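# Move fridge bottles upright onto cart tray, close fridge

## Task

Take each bottle still inside the refrigerator and set it standing upright on the cart's top tray, then close the refrigerator door completely. Bottles already on the tray must also be upright at the end. The task fails if a glass bottle drops any real distance, if the fridge door is swung open or closed violently, or if the robot tips over or finishes leaning. Anything that stays in place only because the robot is holding it at the end does not count.

## Robot and tools

Robot: TidyBot++, a single-arm mobile manipulator. The base is 0.54 m long, 0.50 m wide and 0.38 m tall, on four powered casters. On top sits a seven-joint arm with a two-finger gripper. The shoulder is 0.12 m ahead of the base centre and 0.68 m up. Cameras: base_camera (pinhole, 644x364) and wrist_camera (fisheye, 644x476, looks along the hand). A loose object may occasionally get a brief shove from outside.

Frames. Base frame: origin on the floor below the base centre, x forward, y left, z up. hand_pose is the midpoint between the finger pads in this frame; its z axis runs out along the fingers and the fingers close along its y axis. The odometry frame is the base frame as it was when the scene began. base_odometry counts wheel rotation only, so slip looks like travel; heading is positive to the left, -3.142 to 3.142. base_tilt is in degrees, positive when leaning forward or right, with a fixed bias up to about 1 degree plus noise.

execute_actions(actions, cameras). actions is a list holding one action, or empty to just read state and images. An action may contain base, joints, speeds; its motions start together and may finish at different times.
- base: exactly one relative command, an offset from where the base last reported itself. translate_m: metres straight ahead (+ forward), -2 to 2. strafe_m: metres sideways (+ left), -2 to 2. rotate_rad: radians of turn in place (+ counter-clockwise from above), -6.3 to 6.3.
- joints: absolute targets by name, radians. joint_1_rad (any angle; whole-arm yaw, + is clockwise from above, opposite to rotate_rad), joint_2_rad shoulder -2.249 to 2.249, joint_3_rad (any angle), joint_4_rad elbow -2.579 to 2.579, joint_5_rad (any angle), joint_6_rad wrist -2.099 to 2.099, joint_7_rad (any angle; hand pointing down, + is counter-clockwise from above, 1.57 puts the fingers opening left/right). gripper_pos 0 (open) to 1 (closed); gap is roughly 85 x (1 - gripper_pos) mm. Done tolerances: ±0.039 for joints 1-4, ±0.056 for 5-7, ±0.03 gripper. Unbounded joints go the short way; for bigger turns send steps below half a revolution.
- speeds: optional caps for this action only: translate_m and strafe_m 0.05-0.5 m/s, rotate_rad 0.1-1.57 rad/s (the maxima are the defaults). A base move needing over 8.667 s at its cap is refused; any action lasts at most 15 s.
- cameras: list of base_camera, wrist_camera or all; omitted/null means all, [] means none.
Unknown keys or out-of-range numbers refuse the call and nothing moves. A joint or base left out may keep pushing at its previous target. If a result reports a stop, later motion calls in the same reply are skipped.

Arm geometry: upper arm 0.42 m, forearm 0.31 m, hand 0.31 m to the hand point. With joint_1_rad 0, joint_3_rad 3.14, joint_5_rad 0 (near the start pose) the arm moves in the x-z plane; segment tilts from vertical (forward positive) are j2, j2-j4, j2-j4-j6, and the hand point offset from the shoulder is the sum of length·sin forward and length·cos up. From 3.14, raising joint_3_rad swings a forward-bent forearm rightward; raising joint_5_rad swings a forward-bent hand rightward. Joints move up to 1.39 rad/s (1.22 for 5-7). The arm starts folded, hand down, reaching up to 0.08 m past the base front, elbow up to 1.15 m high. A downward-pointing hand reaches at most about 0.94 m high, and only near the base. Closed fingertips sit about 20 mm beyond the hand point.

Result lines. base_status and joint_status tell how each motion ended: done, off_target (resting away from target, may still push), contact_stop or time_out (target dropped, holds in place), not_followed (targets withheld, may be retried on later actions). "joint command not followed" with a "cause:" line means a self-collision check blocked the arm targets; the gripper still acts. There is no check against hitting the base. A blocked base shoves until timeout and may still say done. For the gripper at 1, done means nothing grasped; off_target means an object stopped the fingers. on_its_own lists uncommanded changes. motor_effort gives percent of maximum, peak in brackets, with bias and noise. "ARM HIT" means a hard collision with the base or the arm itself. A Motor temperatures line lists each arm joint.

wait(seconds 0-10) commands nothing and returns state and images. zoom_image(camera, region [x0,y0,x1,y1] pixels, at most 504x504) enlarges part of that camera's latest full image. finished_scene(scene) ends the current scene by number, irreversibly, and reports success plus the next task.

Precision. Friction can leave joints slightly short even when reported done; resending the same target does nothing. To correct, send last command + (desired - reading) for each joint. The hand usually lands 1-2 cm off, and hand_pose itself can be off; trust the images. A held load makes the arm sag; never command a loaded joint to its read angle.

Avoid: dropping glass bottles, swinging the fridge door fast, driving while the arm is snagged above about 0.8 m (tip-over), horizontal pushes on a raised hand, base-driven impacts. Torque sensors fault at 104.5 N m (joints 1-4) or 51.3 N m (5-7), freezing the arm 10 s; warnings come at 56.7 and 29.4. Motors heat while holding loads: MOTOR HOT from 60 °C, and at 75 °C an OVER-TEMPERATURE FAULT lets the arm sink, marking joints limit_stop_at_motor_heat. The robot holds its last command while you think, so don't leave a heavy load suspended. Shorter robot motion time is better.

Each tool is called after "Request:" as name([rows], argument=value, ...), one row to a line, values as JSON.

## Session

I'll start by looking at the current state.

Request:
execute_actions(actions=[])

Scene clock: 0.00 s.
Motor temperatures (°C, as the motors report them): [38 35 33 33 46 39 45]
base_odometry: x=+0.000 y=+0.000 heading=+0.000 (m, m, rad; odometry frame)
base_tilt: forward=-0.5 right=-0.1 (deg)
base_status: not commanded
joint_positions: joint_1_rad=+0.023 joint_2_rad=-0.351 joint_3_rad=+3.161 joint_4_rad=-2.510 joint_5_rad=-0.025 joint_6_rad=-0.856 joint_7_rad=+1.516 gripper_pos=+0.000
joint_status: not commanded
motor_effort: joint_1_rad=+0 joint_2_rad=-2 joint_3_rad=+0 joint_4_rad=+16 joint_5_rad=-2 joint_6_rad=+2 joint_7_rad=-1 (%)
hand_pose: x=+0.2757 y=+0.0015 z=+0.5940 quat_wxyz=(-0.014, +0.996, -0.056, +0.063) (m; base frame)
pictures: base_camera, wrist_camera
Images, in order (width x height): base_camera 644x364, wrist_camera 644x476.

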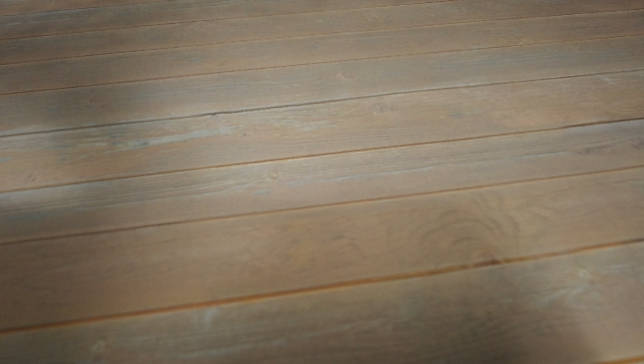

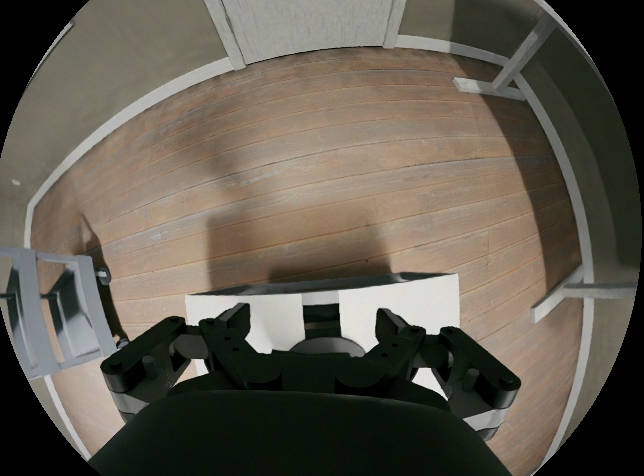

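Request:
execute_actions([
  {"joints": {"joint_6_rad": 0.3}},
])

Scene clock: 11.67 s.
Motor temperatures (°C, as the motors report them): [38 35 33 34 46 39 45]
base_odometry: x=+0.000 y=+0.000 heading=+0.000 (m, m, rad; odometry frame)
base_tilt: forward=-0.5 right=-0.2 (deg)
base_status: not commanded
joint_positions: joint_1_rad=+0.023 joint_2_rad=-0.351 joint_3_rad=+3.161 joint_4_rad=-2.509 joint_5_rad=-0.025 joint_6_rad=+0.285 joint_7_rad=+1.516 gripper_pos=+0.000
joint_status: all done
motor_effort: joint_1_rad=+0(0) joint_2_rad=-6(7) joint_3_rad=+0(0) joint_4_rad=+22(22) joint_5_rad=-2(0) joint_6_rad=+9(8) joint_7_rad=-1(1) (%)
hand_pose: x=+0.5330 y=-0.0186 z=+0.8105 quat_wxyz=(-0.011, +0.804, -0.052, +0.593) (m; base frame)
pictures: base_camera, wrist_camera
Images, in order (width x height): base_camera 644x364, wrist_camera 644x476.

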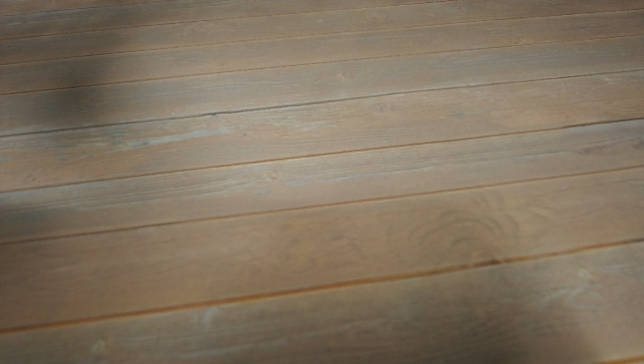

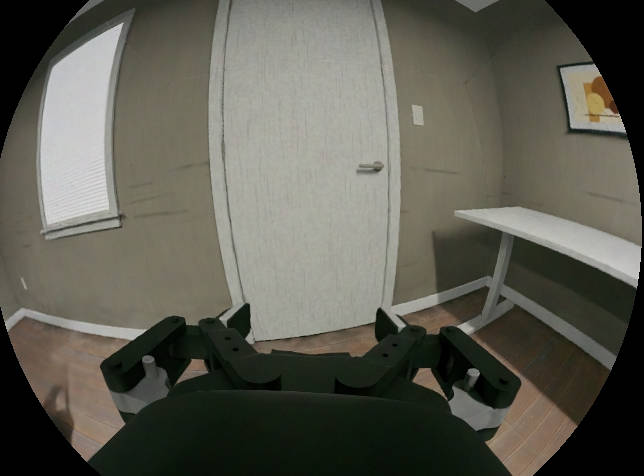

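Request:
execute_actions([
  {"base": {"rotate_rad": 1.57}},
])

Scene clock: 18.97 s.
Motor temperatures (°C, as the motors report them): [38 35 33 34 46 39 45]
base_odometry: x=+0.000 y=+0.000 heading=+1.570 (m, m, rad; odometry frame)
base_tilt: forward=-0.5 right=-0.2 (deg)
base_status: done
joint_positions: joint_1_rad=+0.022 joint_2_rad=-0.351 joint_3_rad=+3.161 joint_4_rad=-2.509 joint_5_rad=-0.025 joint_6_rad=+0.285 joint_7_rad=+1.516 gripper_pos=+0.000
joint_status: not commanded
motor_effort: joint_1_rad=+0(0) joint_2_rad=-6(8) joint_3_rad=+0(1) joint_4_rad=+22(22) joint_5_rad=-1(0) joint_6_rad=+8(9) joint_7_rad=-1(1) (%)
hand_pose: x=+0.5330 y=-0.0184 z=+0.8105 quat_wxyz=(-0.011, +0.804, -0.052, +0.593) (m; base frame)
pictures: base_camera, wrist_camera
Images, in order (width x height): base_camera 644x364, wrist_camera 644x476.

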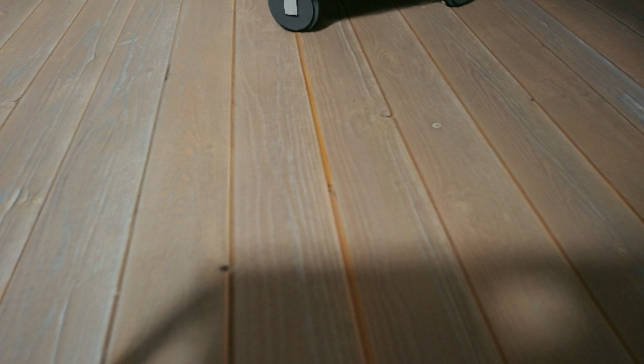

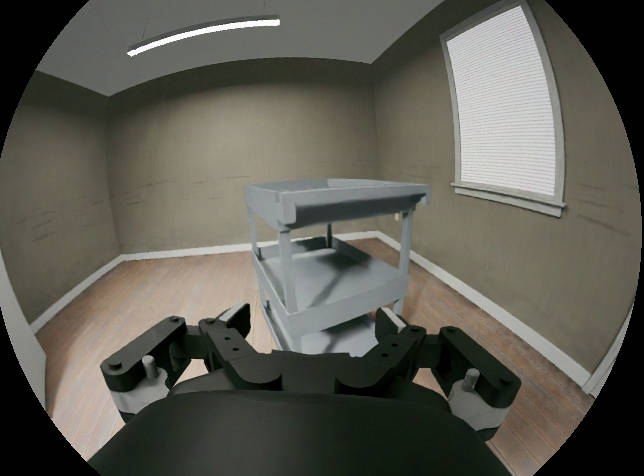

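Request:
execute_actions([
  {"base": {"rotate_rad": 1.57}},
])

Scene clock: 24.70 s.
Motor temperatures (°C, as the motors report them): [38 35 33 34 46 39 45]
base_odometry: x=+0.000 y=+0.000 heading=+3.139 (m, m, rad; odometry frame)
base_tilt: forward=-0.4 right=-0.1 (deg)
base_status: done
joint_positions: joint_1_rad=+0.022 joint_2_rad=-0.351 joint_3_rad=+3.161 joint_4_rad=-2.509 joint_5_rad=-0.025 joint_6_rad=+0.285 joint_7_rad=+1.516 gripper_pos=+0.000
joint_status: not commanded
motor_effort: joint_1_rad=+0(1) joint_2_rad=-6(7) joint_3_rad=+0(1) joint_4_rad=+22(22) joint_5_rad=+0(0) joint_6_rad=+9(8) joint_7_rad=-1(1) (%)
hand_pose: x=+0.5330 y=-0.0183 z=+0.8105 quat_wxyz=(-0.011, +0.804, -0.052, +0.593) (m; base frame)
pictures: base_camera, wrist_camera
Images, in order (width x height): base_camera 644x364, wrist_camera 644x476.

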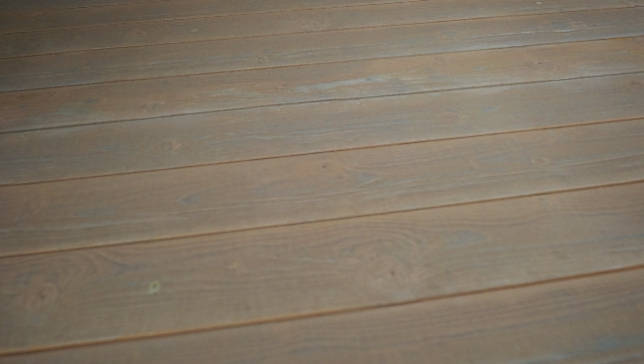

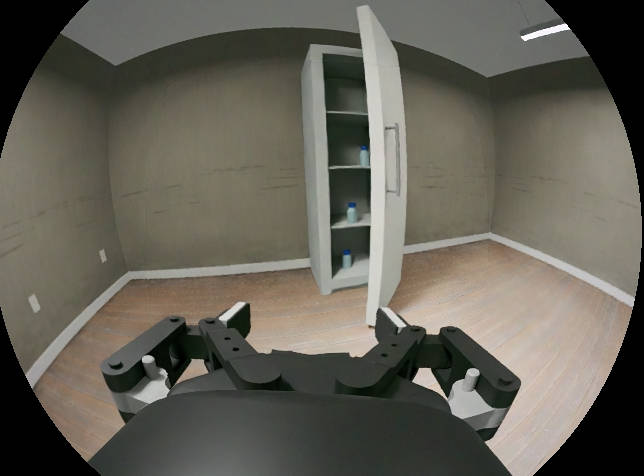

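Request:
zoom_image(camera="wrist_camera", region=[260, 0, 460, 340])

Region (260, 0, 460, 340) of wrist_camera's 644x476 image, scaled by 1.482; it fills the left 296 columns of this view, and the rest is white.

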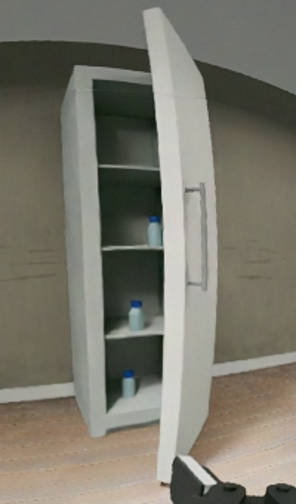

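Request:
execute_actions([
  {"base": {"rotate_rad": 0.16}, "joints": {"joint_6_rad": 0.6, "joint_1_rad": 0.0, "joint_3_rad": 3.14, "joint_5_rad": 0.0, "joint_7_rad": 1.57}},
])

Scene clock: 54.73 s.
Motor temperatures (°C, as the motors report them): [38 35 33 34 46 39 45]
base_odometry: x=+0.000 y=+0.000 heading=-2.985 (m, m, rad; odometry frame)
base_tilt: forward=-0.5 right=-0.1 (deg)
base_status: done
joint_positions: joint_1_rad=+0.005 joint_2_rad=-0.352 joint_3_rad=+3.154 joint_4_rad=-2.505 joint_5_rad=-0.025 joint_6_rad=+0.584 joint_7_rad=+1.543 gripper_pos=+0.000
joint_status: all done
motor_effort: joint_1_rad=+0(1) joint_2_rad=-6(8) joint_3_rad=+0(2) joint_4_rad=+22(24) joint_5_rad=+0(1) joint_6_rad=+9(10) joint_7_rad=-1(1) (%)
hand_pose: x=+0.5478 y=-0.0110 z=+0.9043 quat_wxyz=(-0.008, +0.706, -0.029, +0.708) (m; base frame)
pictures: base_camera, wrist_camera
Images, in order (width x height): base_camera 644x364, wrist_camera 644x476.

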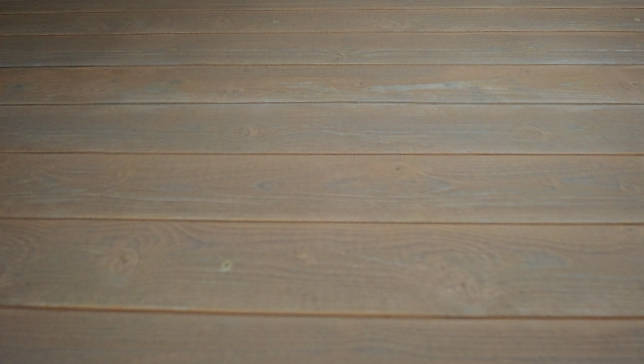

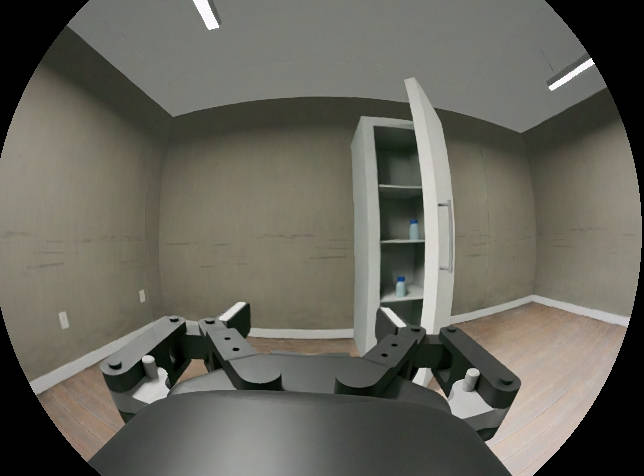

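Request:
execute_actions([
  {"base": {"strafe_m": -0.40}, "joints": {"joint_1_rad": 0.0, "joint_2_rad": 0.996, "joint_3_rad": 3.14, "joint_4_rad": -2.25, "joint_5_rad": 0.0, "joint_6_rad": 1.675, "joint_7_rad": 1.57, "gripper_pos": 1.0}},
])

Scene clock: 99.83 s.
Motor temperatures (°C, as the motors report them): [38 35 33 34 46 39 45]
base_odometry: x=-0.063 y=+0.395 heading=-2.984 (m, m, rad; odometry frame)
base_tilt: forward=-0.5 right=-0.1 (deg)
base_status: done
joint_positions: joint_1_rad=+0.004 joint_2_rad=+0.990 joint_3_rad=+3.153 joint_4_rad=-2.265 joint_5_rad=-0.025 joint_6_rad=+1.639 joint_7_rad=+1.543 gripper_pos=+0.999
joint_status: all done
motor_effort: joint_1_rad=+0(2) joint_2_rad=-34(35) joint_3_rad=+0(2) joint_4_rad=+4(22) joint_5_rad=-1(0) joint_6_rad=+9(9) joint_7_rad=-1(1) (%)
hand_pose: x=+0.7462 y=-0.0141 z=+0.5864 quat_wxyz=(+0.007, +0.722, -0.019, +0.691) (m; base frame)
pictures: base_camera, wrist_camera
Images, in order (width x height): base_camera 644x364, wrist_camera 644x476.

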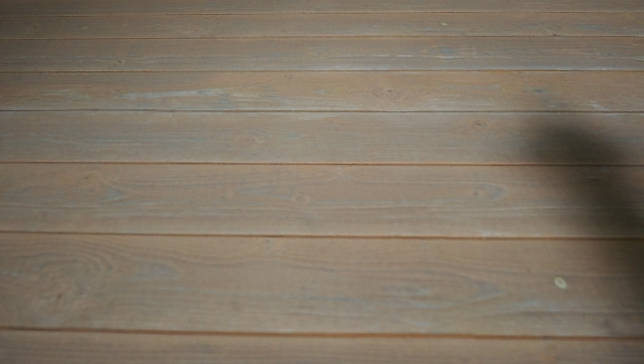

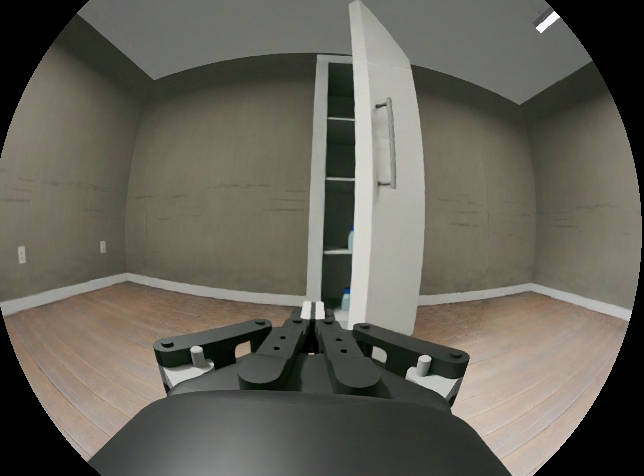

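Request:
execute_actions([
  {"base": {"translate_m": 0.6}},
])

Scene clock: 107.50 s.
Motor temperatures (°C, as the motors report them): [38 35 33 34 46 39 45]
base_odometry: x=-0.656 y=+0.301 heading=-2.985 (m, m, rad; odometry frame)
base_tilt: forward=-0.5 right=-0.1 (deg)
base_status: done
joint_positions: joint_1_rad=+0.004 joint_2_rad=+0.990 joint_3_rad=+3.153 joint_4_rad=-2.257 joint_5_rad=-0.025 joint_6_rad=+1.642 joint_7_rad=+1.543 gripper_pos=+0.999
joint_status: not commanded
motor_effort: joint_1_rad=+0(1) joint_2_rad=-34(37) joint_3_rad=+0(1) joint_4_rad=+4(5) joint_5_rad=-1(1) joint_6_rad=+8(10) joint_7_rad=-1(1) (%)
hand_pose: x=+0.7487 y=-0.0141 z=+0.5893 quat_wxyz=(+0.007, +0.719, -0.018, +0.695) (m; base frame)
pictures: base_camera, wrist_camera
Images, in order (width x height): base_camera 644x364, wrist_camera 644x476.

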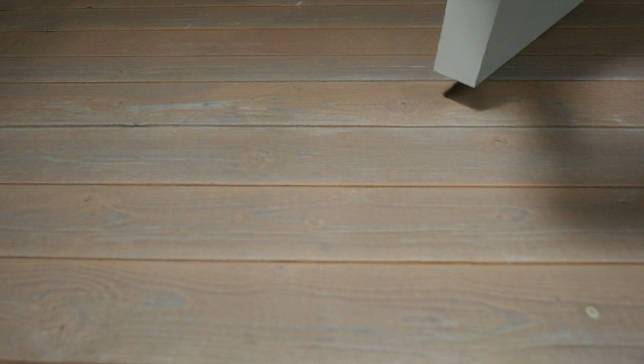

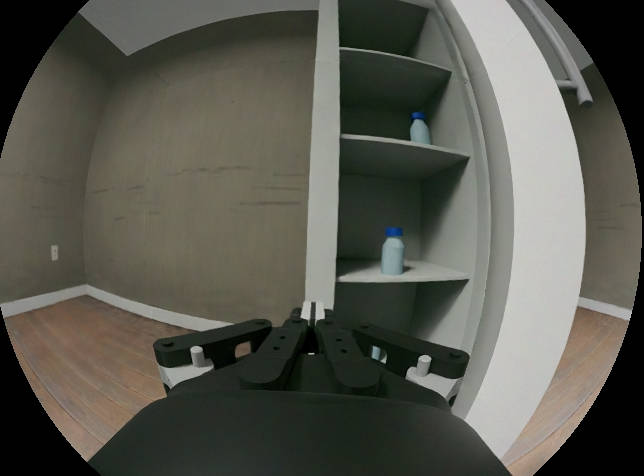

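Request:
execute_actions([
  {"base": {"translate_m": 0.12}},
])

Request:
execute_actions([
  {"base": {"strafe_m": -0.25}, "speeds": {"strafe_m": 0.08}},
])

Scene clock: 121.10 s.
Motor temperatures (°C, as the motors report them): [38 35 33 34 46 40 45]
base_odometry: x=-0.775 y=+0.283 heading=-2.985 (m, m, rad; odometry frame)
base_tilt: forward=-0.4 right=-0.1 (deg)
base_status: done
joint_positions: joint_1_rad=+0.004 joint_2_rad=+0.990 joint_3_rad=+3.153 joint_4_rad=-2.253 joint_5_rad=-0.025 joint_6_rad=+1.642 joint_7_rad=+1.543 gripper_pos=+0.999
joint_status: not commanded
motor_effort: joint_1_rad=+0(2) joint_2_rad=-34(36) joint_3_rad=+0(1) joint_4_rad=+5(6) joint_5_rad=-1(1) joint_6_rad=+8(9) joint_7_rad=-1(1) (%)
hand_pose: x=+0.7500 y=-0.0141 z=+0.5905 quat_wxyz=(+0.007, +0.717, -0.018, +0.696) (m; base frame)
pictures: base_camera, wrist_camera
Images, in order (width x height): base_camera 644x364, wrist_camera 644x476.

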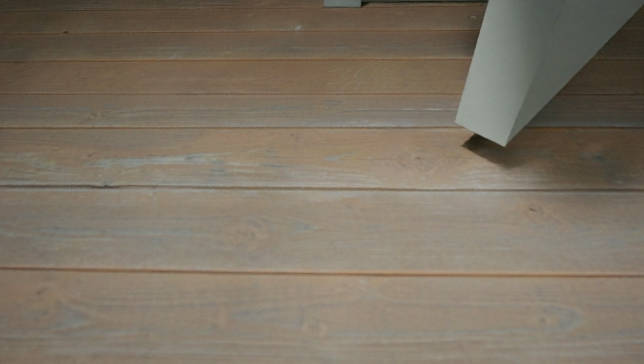

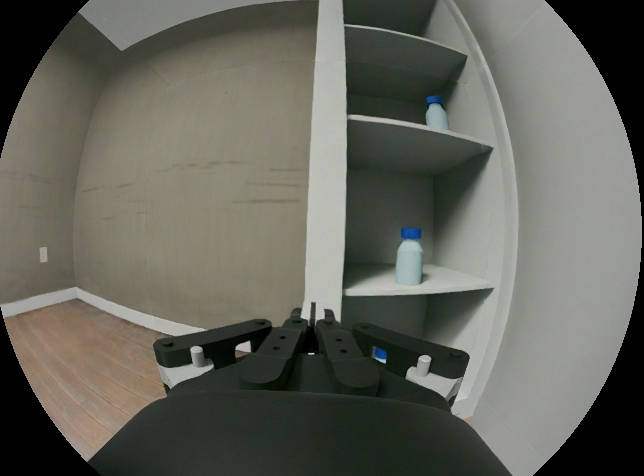

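Scene clock: 125.40 s.
Motor temperatures (°C, as the motors report them): [38 35 33 34 46 40 45]
base_odometry: x=-0.814 y=+0.529 heading=-2.985 (m, m, rad; odometry frame)
base_tilt: forward=-0.5 right=-0.2 (deg)
base_status: done
joint_positions: joint_1_rad=-0.101 joint_2_rad=+0.982 joint_3_rad=+3.138 joint_4_rad=-2.253 joint_5_rad=-0.019 joint_6_rad=+1.644 joint_7_rad=+1.548 gripper_pos=+0.999
joint_status: not commanded
motor_effort: joint_1_rad=+17(22) joint_2_rad=-30(35) joint_3_rad=+0(5) joint_4_rad=+5(8) joint_5_rad=-1(5) joint_6_rad=+9(9) joint_7_rad=-1(3) (%)
hand_pose: x=+0.7478 y=+0.0608 z=+0.5960 quat_wxyz=(-0.038, +0.714, +0.021, +0.699) (m; base frame)
pictures: base_camera, wrist_camera
Images, in order (width x height): base_camera 644x364, wrist_camera 644x476.

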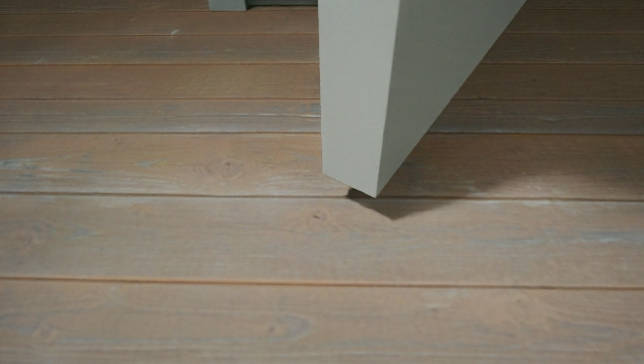

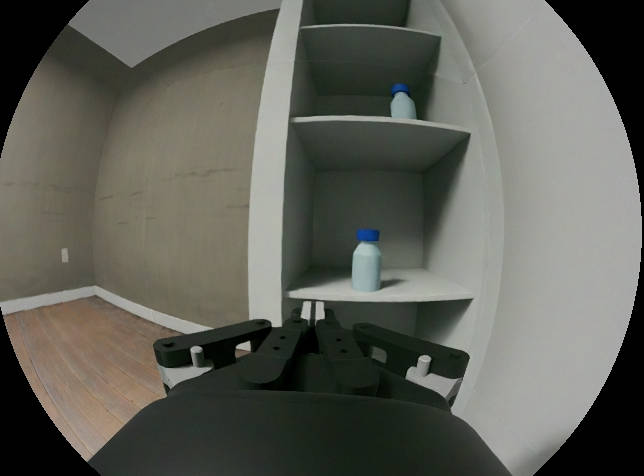

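Request:
execute_actions([
  {"base": {"strafe_m": -0.35}, "speeds": {"strafe_m": 0.1}},
])

Scene clock: 142.73 s.
Motor temperatures (°C, as the motors report them): [38 36 33 34 46 40 45]
base_odometry: x=-0.869 y=+0.871 heading=-2.977 (m, m, rad; odometry frame)
base_tilt: forward=-0.4 right=-0.3 (deg)
base_status: strafe_m time_out (by the wheels' count: -0.346 of -0.350)
joint_positions: joint_1_rad=-0.184 joint_2_rad=+0.982 joint_3_rad=+3.138 joint_4_rad=-2.253 joint_5_rad=-0.019 joint_6_rad=+1.644 joint_7_rad=+1.548 gripper_pos=+0.999
joint_status: not commanded
motor_effort: joint_1_rad=+35(48) joint_2_rad=-32(36) joint_3_rad=+0(2) joint_4_rad=+5(5) joint_5_rad=-1(3) joint_6_rad=+9(9) joint_7_rad=-1(1) (%)
hand_pose: x=+0.7406 y=+0.1129 z=+0.5962 quat_wxyz=(-0.067, +0.712, +0.051, +0.697) (m; base frame)
pictures: base_camera, wrist_camera
Images, in order (width x height): base_camera 644x364, wrist_camera 644x476.

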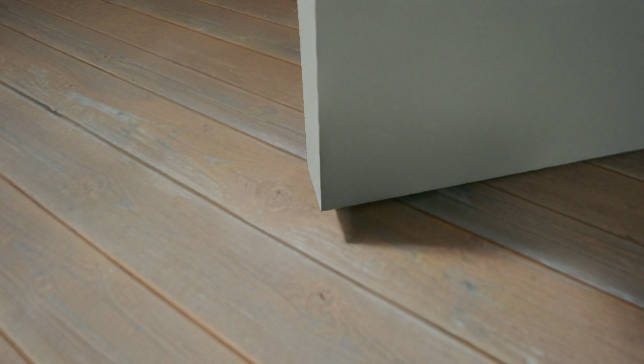

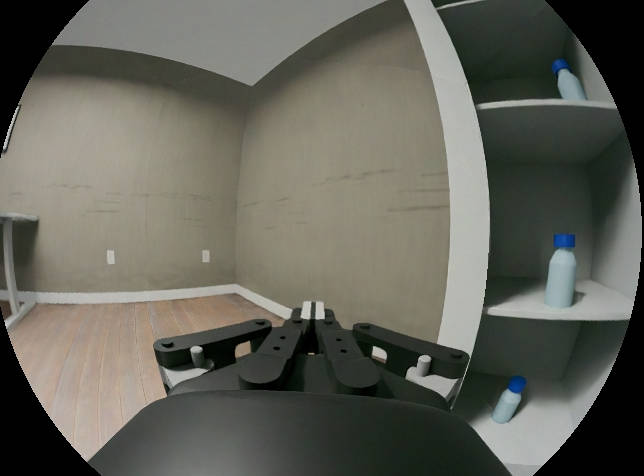

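Request:
execute_actions([
  {"base": {"strafe_m": 0.05}, "joints": {"joint_1_rad": -0.4}},
])

Scene clock: 184.60 s.
Motor temperatures (°C, as the motors report them): [39 36 33 34 46 40 45]
base_odometry: x=-0.861 y=+0.821 heading=-2.977 (m, m, rad; odometry frame)
base_tilt: forward=-0.4 right=-0.2 (deg)
base_status: done
joint_positions: joint_1_rad=-0.396 joint_2_rad=+0.990 joint_3_rad=+3.140 joint_4_rad=-2.253 joint_5_rad=-0.018 joint_6_rad=+1.644 joint_7_rad=+1.548 gripper_pos=+0.999
joint_status: all done
motor_effort: joint_1_rad=+0(33) joint_2_rad=-35(35) joint_3_rad=-1(4) joint_4_rad=+5(5) joint_5_rad=+0(4) joint_6_rad=+9(10) joint_7_rad=-1(1) (%)
hand_pose: x=+0.7025 y=+0.2403 z=+0.5911 quat_wxyz=(-0.139, +0.706, +0.127, +0.683) (m; base frame)
pictures: base_camera, wrist_camera
Images, in order (width x height): base_camera 644x364, wrist_camera 644x476.

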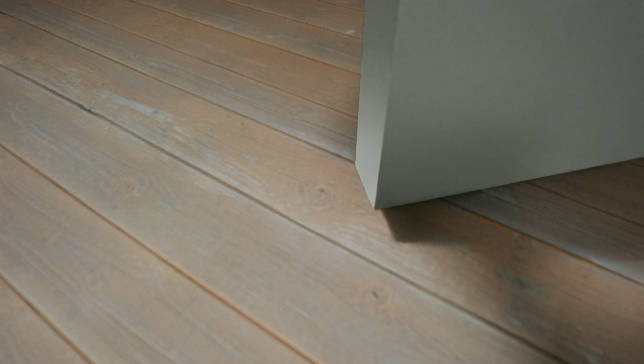

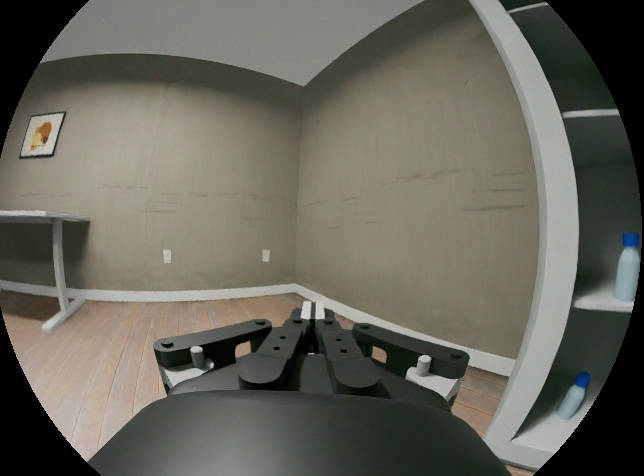

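Request:
execute_actions([
  {"base": {"translate_m": -0.12}, "joints": {"joint_2_rad": -0.35, "joint_4_rad": -2.51, "joint_6_rad": -0.6}},
])

Request:
execute_actions([
  {"base": {"rotate_rad": -0.62}, "joints": {"joint_1_rad": 0.0}},
])

Scene clock: 196.23 s.
Motor temperatures (°C, as the motors report them): [39 37 33 34 46 40 45]
base_odometry: x=-0.742 y=+0.841 heading=-2.977 (m, m, rad; odometry frame)
base_tilt: forward=-0.4 right=-0.2 (deg)
base_status: done
joint_positions: joint_1_rad=-0.398 joint_2_rad=-0.342 joint_3_rad=+3.140 joint_4_rad=-2.498 joint_5_rad=-0.018 joint_6_rad=-0.569 joint_7_rad=+1.548 gripper_pos=+0.999
joint_status: all done
motor_effort: joint_1_rad=+0(2) joint_2_rad=-4(37) joint_3_rad=+0(2) joint_4_rad=+19(19) joint_5_rad=-1(1) joint_6_rad=+4(9) joint_7_rad=-1(1) (%)
hand_pose: x=+0.3445 y=+0.1001 z=+0.6198 quat_wxyz=(-0.049, +0.962, +0.177, +0.201) (m; base frame)
pictures: base_camera, wrist_camera
Images, in order (width x height): base_camera 644x364, wrist_camera 644x476.

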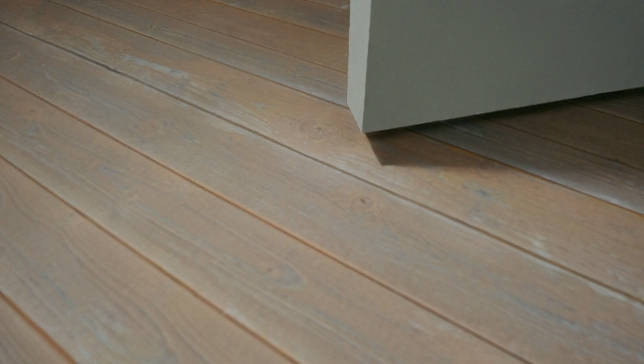

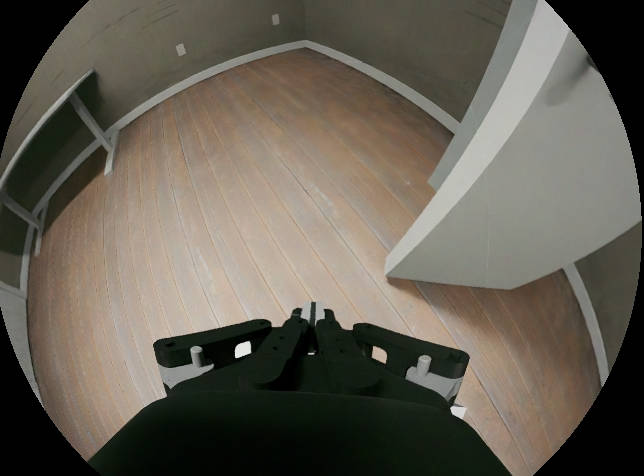

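Scene clock: 197.77 s.
Motor temperatures (°C, as the motors report them): [39 37 33 34 46 40 45]
base_odometry: x=-0.742 y=+0.841 heading=+2.687 (m, m, rad; odometry frame)
base_tilt: forward=-0.4 right=-0.2 (deg)
base_status: done
joint_positions: joint_1_rad=-0.007 joint_2_rad=-0.342 joint_3_rad=+3.140 joint_4_rad=-2.498 joint_5_rad=-0.018 joint_6_rad=-0.569 joint_7_rad=+1.548 gripper_pos=+0.999
joint_status: all done
motor_effort: joint_1_rad=+0(0) joint_2_rad=-3(5) joint_3_rad=+0(1) joint_4_rad=+19(19) joint_5_rad=-1(1) joint_6_rad=+5(4) joint_7_rad=-1(1) (%)
hand_pose: x=+0.3656 y=+0.0066 z=+0.6198 quat_wxyz=(-0.009, +0.978, -0.014, +0.207) (m; base frame)
pictures: base_camera, wrist_camera
Images, in order (width x height): base_camera 644x364, wrist_camera 644x476.

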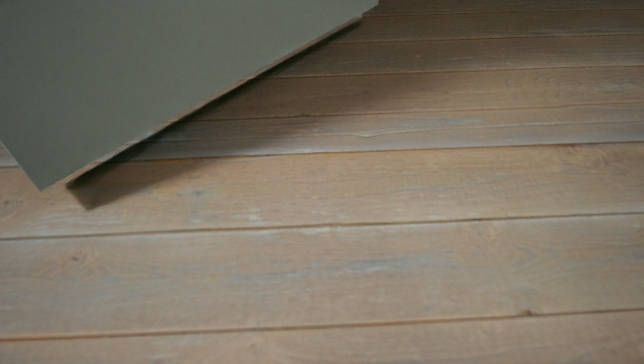

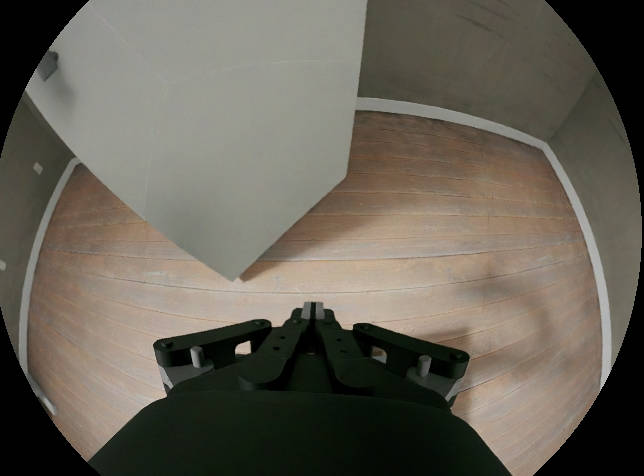

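Request:
execute_actions([
  {"base": {"rotate_rad": 0.06}, "joints": {"joint_6_rad": -0.86}},
], cameras=["base_camera"])

Request:
execute_actions([
  {"base": {"strafe_m": 1.0}, "joints": {"joint_1_rad": 1.57}},
])

Scene clock: 218.90 s.
Motor temperatures (°C, as the motors report them): [39 36 33 34 46 40 45]
base_odometry: x=-0.742 y=+0.841 heading=+2.746 (m, m, rad; odometry frame)
base_tilt: forward=-0.5 right=+0.0 (deg)
base_status: done
joint_positions: joint_1_rad=-0.007 joint_2_rad=-0.342 joint_3_rad=+3.140 joint_4_rad=-2.511 joint_5_rad=-0.018 joint_6_rad=-0.844 joint_7_rad=+1.548 gripper_pos=+0.999
joint_status: all done
motor_effort: joint_1_rad=+0(1) joint_2_rad=-2(3) joint_3_rad=+0(1) joint_4_rad=+17(19) joint_5_rad=-1(1) joint_6_rad=+1(4) joint_7_rad=-1(1) (%)
hand_pose: x=+0.2776 y=+0.0070 z=+0.5926 quat_wxyz=(-0.008, +0.998, -0.013, +0.064) (m; base frame)
pictures: base_camera
Images, in order (width x height): base_camera 644x364.

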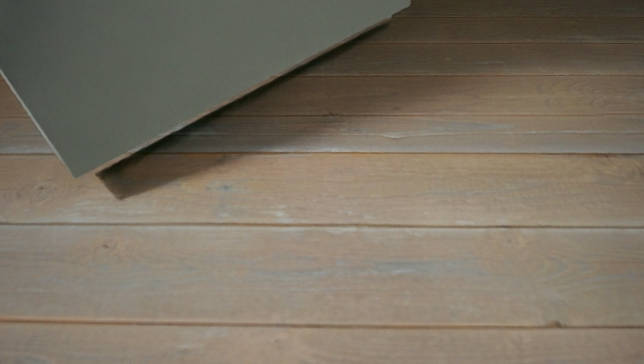

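Scene clock: 222.27 s.
Motor temperatures (°C, as the motors report them): [39 36 33 34 46 40 45]
base_odometry: x=-1.129 y=-0.081 heading=+2.745 (m, m, rad; odometry frame)
base_tilt: forward=-0.4 right=-0.1 (deg)
base_status: done
joint_positions: joint_1_rad=+1.560 joint_2_rad=-0.345 joint_3_rad=+3.140 joint_4_rad=-2.511 joint_5_rad=-0.018 joint_6_rad=-0.844 joint_7_rad=+1.548 gripper_pos=+0.999
joint_status: all done
motor_effort: joint_1_rad=+0(0) joint_2_rad=-3(3) joint_3_rad=+0(1) joint_4_rad=+17(18) joint_5_rad=-1(2) joint_6_rad=+1(2) joint_7_rad=-1(1) (%)
hand_pose: x=+0.1265 y=-0.1588 z=+0.5930 quat_wxyz=(+0.041, +0.698, -0.713, +0.052) (m; base frame)
pictures: base_camera, wrist_camera
Images, in order (width x height): base_camera 644x364, wrist_camera 644x476.

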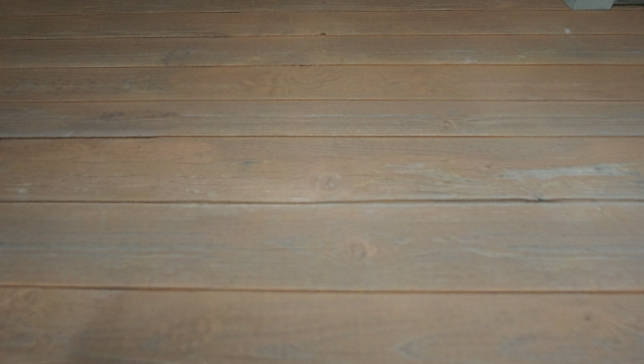

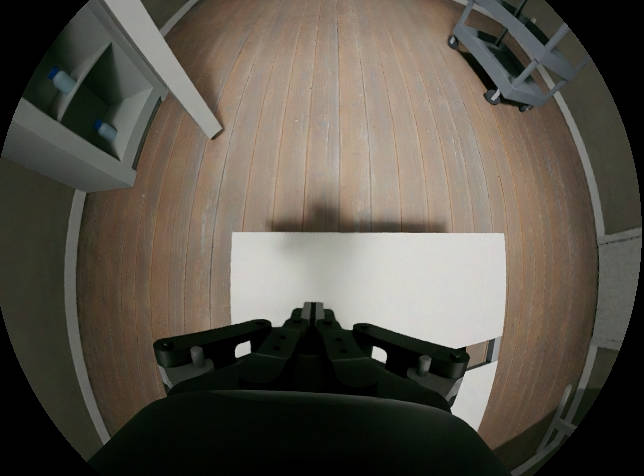

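Request:
execute_actions([
  {"base": {"translate_m": 0.54}, "joints": {"joint_1_rad": 1.58, "joint_2_rad": 0.996, "joint_4_rad": -2.25, "joint_6_rad": 1.70}},
])

Scene clock: 243.80 s.
Motor temperatures (°C, as the motors report them): [39 36 33 34 46 40 45]
base_odometry: x=-1.627 y=+0.127 heading=+2.746 (m, m, rad; odometry frame)
base_tilt: forward=-0.5 right=-0.1 (deg)
base_status: done
joint_positions: joint_1_rad=+1.572 joint_2_rad=+0.989 joint_3_rad=+3.140 joint_4_rad=-2.264 joint_5_rad=-0.018 joint_6_rad=+1.667 joint_7_rad=+1.548 gripper_pos=+0.999
joint_status: all done
motor_effort: joint_1_rad=+0(1) joint_2_rad=-34(36) joint_3_rad=-1(1) joint_4_rad=+4(17) joint_5_rad=+0(2) joint_6_rad=+9(8) joint_7_rad=-1(1) (%)
hand_pose: x=+0.1147 y=-0.6276 z=+0.5957 quat_wxyz=(+0.495, +0.493, -0.514, +0.497) (m; base frame)
pictures: base_camera, wrist_camera
Images, in order (width x height): base_camera 644x364, wrist_camera 644x476.

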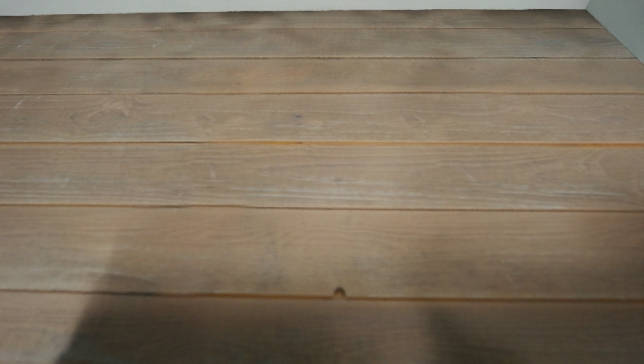

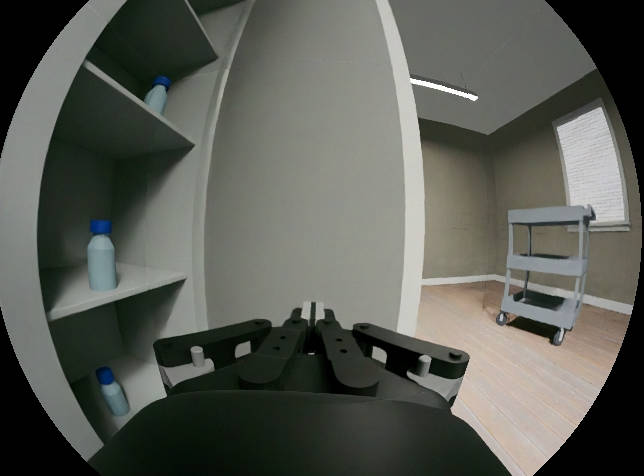

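Request:
execute_actions([
  {"base": {"strafe_m": -0.3}, "speeds": {"strafe_m": 0.08}},
])

Scene clock: 253.20 s.
Motor temperatures (°C, as the motors report them): [38 36 33 34 46 40 45]
base_odometry: x=-1.512 y=+0.404 heading=+2.746 (m, m, rad; odometry frame)
base_tilt: forward=-0.5 right=-0.2 (deg)
base_status: done
joint_positions: joint_1_rad=+1.573 joint_2_rad=+0.989 joint_3_rad=+3.140 joint_4_rad=-2.257 joint_5_rad=-0.017 joint_6_rad=+1.668 joint_7_rad=+1.548 gripper_pos=+0.999
joint_status: not commanded
motor_effort: joint_1_rad=+0(5) joint_2_rad=-34(36) joint_3_rad=-1(3) joint_4_rad=+5(10) joint_5_rad=-1(5) joint_6_rad=+9(10) joint_7_rad=-1(1) (%)
hand_pose: x=+0.1146 y=-0.6299 z=+0.5978 quat_wxyz=(+0.497, +0.492, -0.512, +0.499) (m; base frame)
pictures: base_camera, wrist_camera
Images, in order (width x height): base_camera 644x364, wrist_camera 644x476.

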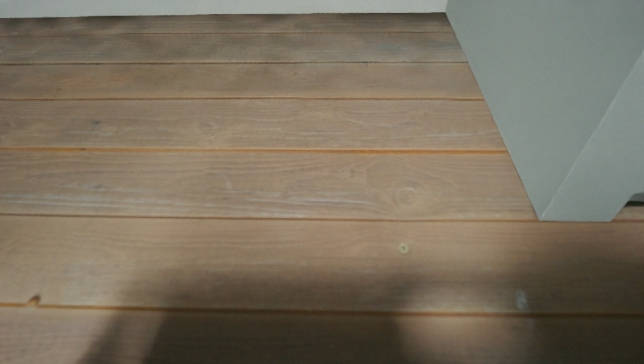

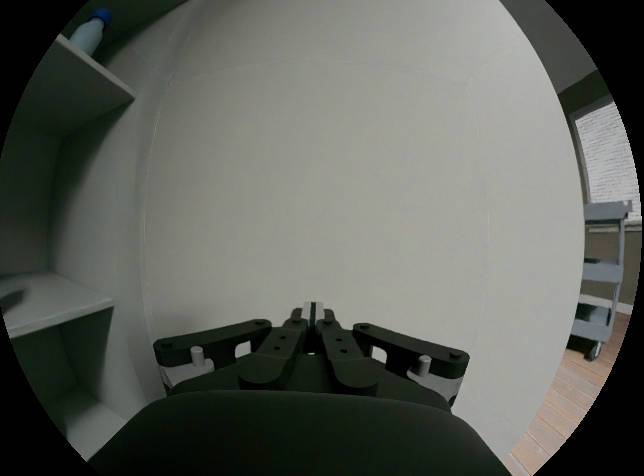

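Request:
execute_actions([
  {"base": {"strafe_m": -0.28}, "speeds": {"strafe_m": 0.08}},
])

Scene clock: 264.03 s.
Motor temperatures (°C, as the motors report them): [38 36 33 34 46 40 45]
base_odometry: x=-1.406 y=+0.658 heading=+2.748 (m, m, rad; odometry frame)
base_tilt: forward=-0.5 right=-0.3 (deg)
base_status: strafe_m time_out (by the wheels' count: -0.275 of -0.280)
joint_positions: joint_1_rad=+1.625 joint_2_rad=+0.939 joint_3_rad=+3.153 joint_4_rad=-2.519 joint_5_rad=-0.044 joint_6_rad=+1.781 joint_7_rad=+1.548 gripper_pos=+0.999
joint_status: not commanded
motor_effort: joint_1_rad=-9(11) joint_2_rad=-19(36) joint_3_rad=-6(7) joint_4_rad=+54(58) joint_5_rad=+9(12) joint_6_rad=-6(10) joint_7_rad=+0(0) (%)
hand_pose: x=+0.0728 y=-0.5493 z=+0.5985 quat_wxyz=(+0.497, +0.497, -0.553, +0.448) (m; base frame)
pictures: base_camera, wrist_camera
Images, in order (width x height): base_camera 644x364, wrist_camera 644x476.

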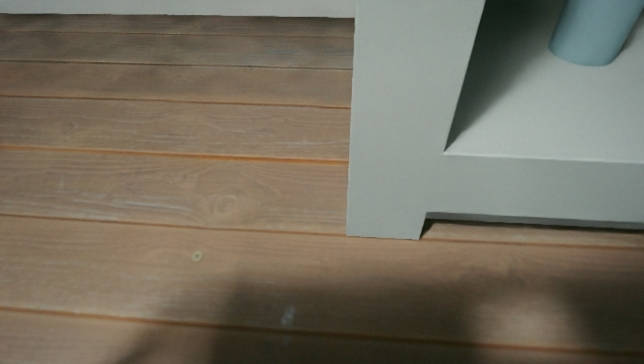

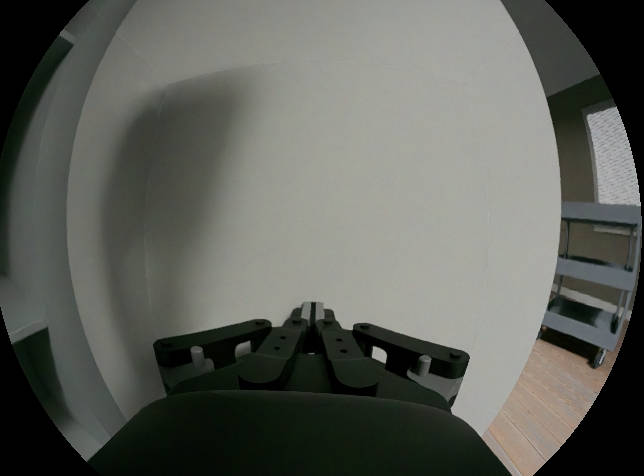

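Request:
execute_actions([
  {"base": {"strafe_m": 0.02}, "joints": {"joint_2_rad": 0.3, "joint_4_rad": -2.51, "joint_6_rad": 1.24}},
])

Scene clock: 268.97 s.
Motor temperatures (°C, as the motors report them): [38 36 33 34 46 40 45]
base_odometry: x=-1.413 y=+0.639 heading=+2.749 (m, m, rad; odometry frame)
base_tilt: forward=-0.4 right=-0.1 (deg)
base_status: done
joint_positions: joint_1_rad=+1.583 joint_2_rad=+0.307 joint_3_rad=+3.151 joint_4_rad=-2.501 joint_5_rad=-0.036 joint_6_rad=+1.273 joint_7_rad=+1.548 gripper_pos=+0.999
joint_status: all done
motor_effort: joint_1_rad=+0(11) joint_2_rad=-22(42) joint_3_rad=+0(8) joint_4_rad=+13(52) joint_5_rad=-1(10) joint_6_rad=+9(20) joint_7_rad=-1(0) (%)
hand_pose: x=+0.0988 y=-0.5408 z=+0.7967 quat_wxyz=(+0.514, +0.469, -0.512, +0.503) (m; base frame)
pictures: base_camera, wrist_camera
Images, in order (width x height): base_camera 644x364, wrist_camera 644x476.

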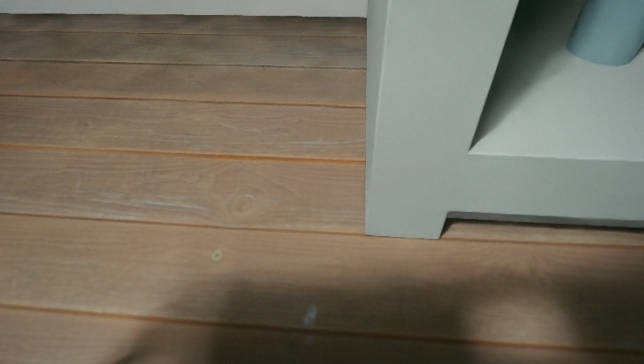

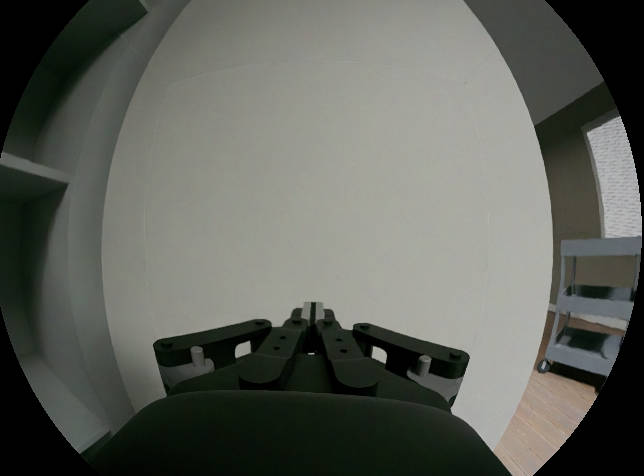

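Request:
execute_actions([
  {"base": {"translate_m": -0.35}, "joints": {"joint_2_rad": -0.35, "joint_4_rad": -2.51, "joint_6_rad": 0.3, "gripper_pos": 0.0}},
], cameras=[])

Request:
execute_actions([
  {"base": {"rotate_rad": -0.05}, "joints": {"joint_1_rad": 0.0, "joint_3_rad": 3.14, "joint_5_rad": 0.02, "joint_7_rad": 1.59}},
])

Scene clock: 312.10 s.
Motor temperatures (°C, as the motors report them): [38 37 33 34 46 40 45]
base_odometry: x=-1.090 y=+0.506 heading=+2.750 (m, m, rad; odometry frame)
base_tilt: forward=-0.5 right=-0.2 (deg)
base_status: done
joint_positions: joint_1_rad=+1.582 joint_2_rad=-0.342 joint_3_rad=+3.151 joint_4_rad=-2.501 joint_5_rad=-0.034 joint_6_rad=+0.333 joint_7_rad=+1.548 gripper_pos=+0.000
joint_status: all done
motor_effort: joint_1_rad=+0(2) joint_2_rad=-6(23) joint_3_rad=+0(2) joint_4_rad=+22(21) joint_5_rad=-1(1) joint_6_rad=+9(9) joint_7_rad=-1(1) (%)
hand_pose: x=+0.1079 y=-0.4215 z=+0.8252 quat_wxyz=(+0.427, +0.535, -0.583, +0.438) (m; base frame)
pictures: none
No camera images: the call's "cameras" was empty. Leave "cameras" out to get every camera's image.

Scene clock: 314.90 s.
Motor temperatures (°C, as the motors report them): [38 36 33 34 46 40 45]
base_odometry: x=-1.090 y=+0.505 heading=+2.700 (m, m, rad; odometry frame)
base_tilt: forward=-0.5 right=-0.1 (deg)
base_status: done
joint_positions: joint_1_rad=+0.009 joint_2_rad=-0.342 joint_3_rad=+3.151 joint_4_rad=-2.501 joint_5_rad=-0.018 joint_6_rad=+0.333 joint_7_rad=+1.560 gripper_pos=+0.000
joint_status: all done
motor_effort: joint_1_rad=+0(2) joint_2_rad=-7(7) joint_3_rad=+0(2) joint_4_rad=+22(22) joint_5_rad=-1(1) joint_6_rad=+8(8) joint_7_rad=-1(0) (%)
hand_pose: x=+0.5406 y=-0.0085 z=+0.8253 quat_wxyz=(-0.002, +0.791, -0.021, +0.611) (m; base frame)
pictures: base_camera, wrist_camera
Images, in order (width x height): base_camera 644x364, wrist_camera 644x476.

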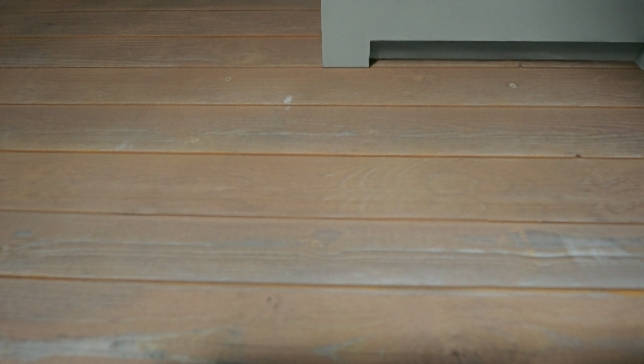

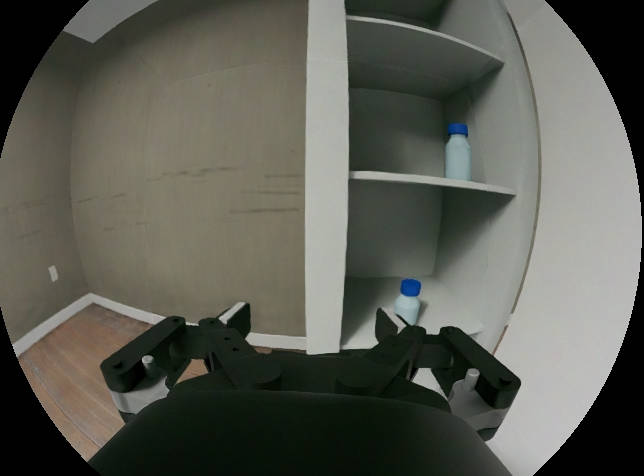

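Request:
execute_actions([
  {"base": {"rotate_rad": -0.045}},
], cameras=[])

Request:
execute_actions([
  {"base": {"strafe_m": -0.22}, "joints": {"joint_6_rad": 0.6}, "speeds": {"strafe_m": 0.25}},
])

Scene clock: 341.20 s.
Motor temperatures (°C, as the motors report them): [38 36 33 34 46 39 45]
base_odometry: x=-1.089 y=+0.505 heading=+2.654 (m, m, rad; odometry frame)
base_tilt: forward=-0.5 right=-0.1 (deg)
base_status: done
joint_positions: joint_1_rad=+0.007 joint_2_rad=-0.342 joint_3_rad=+3.151 joint_4_rad=-2.501 joint_5_rad=-0.017 joint_6_rad=+0.333 joint_7_rad=+1.560 gripper_pos=+0.000
joint_status: not commanded
motor_effort: joint_1_rad=+0(1) joint_2_rad=-7(8) joint_3_rad=+0(1) joint_4_rad=+22(22) joint_5_rad=-1(2) joint_6_rad=+9(9) joint_7_rad=-1(1) (%)
hand_pose: x=+0.5406 y=-0.0074 z=+0.8253 quat_wxyz=(-0.003, +0.791, -0.019, +0.611) (m; base frame)
pictures: none
No camera images: the call's "cameras" was empty. Leave "cameras" out to get every camera's image.

Scene clock: 342.97 s.
Motor temperatures (°C, as the motors report them): [38 36 33 34 46 39 45]
base_odometry: x=-0.986 y=+0.700 heading=+2.654 (m, m, rad; odometry frame)
base_tilt: forward=-0.5 right=-0.2 (deg)
base_status: done
joint_positions: joint_1_rad=+0.006 joint_2_rad=-0.346 joint_3_rad=+3.151 joint_4_rad=-2.505 joint_5_rad=-0.016 joint_6_rad=+0.583 joint_7_rad=+1.560 gripper_pos=+0.000
joint_status: all done
motor_effort: joint_1_rad=+0(1) joint_2_rad=-7(9) joint_3_rad=+0(2) joint_4_rad=+22(24) joint_5_rad=-1(1) joint_6_rad=+9(11) joint_7_rad=-1(1) (%)
hand_pose: x=+0.5492 y=-0.0082 z=+0.9020 quat_wxyz=(-0.001, +0.708, -0.018, +0.706) (m; base frame)
pictures: base_camera, wrist_camera
Images, in order (width x height): base_camera 644x364, wrist_camera 644x476.

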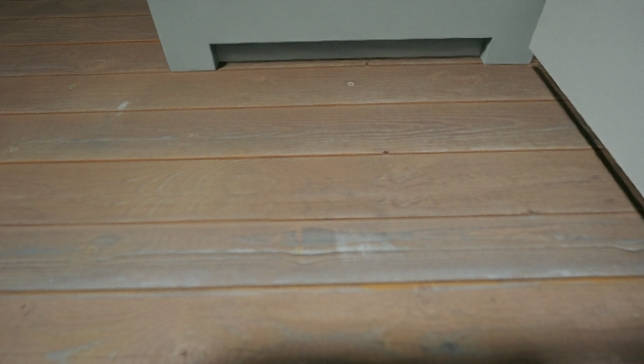

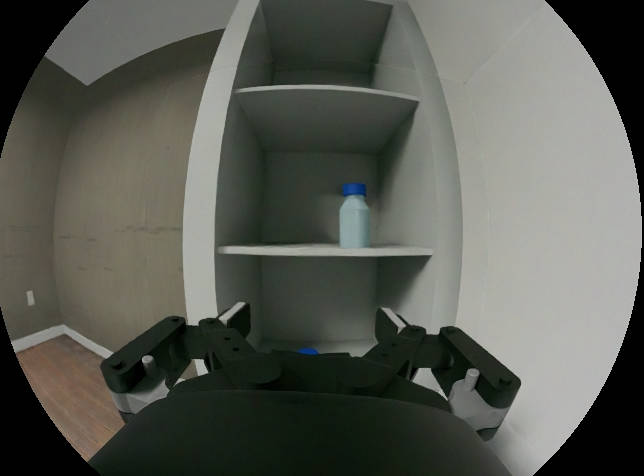

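Request:
zoom_image(camera="wrist_camera", region=[200, 150, 460, 290])

Region (200, 150, 460, 290) of wrist_camera's 644x476 image, scaled by 1.938; it fills the top 271 rows of this view, and the rest is white.

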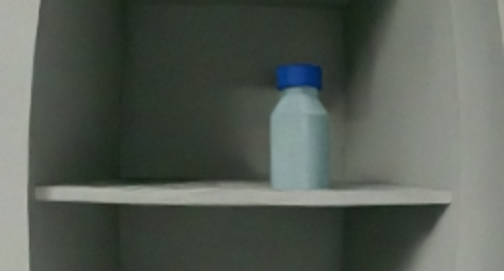

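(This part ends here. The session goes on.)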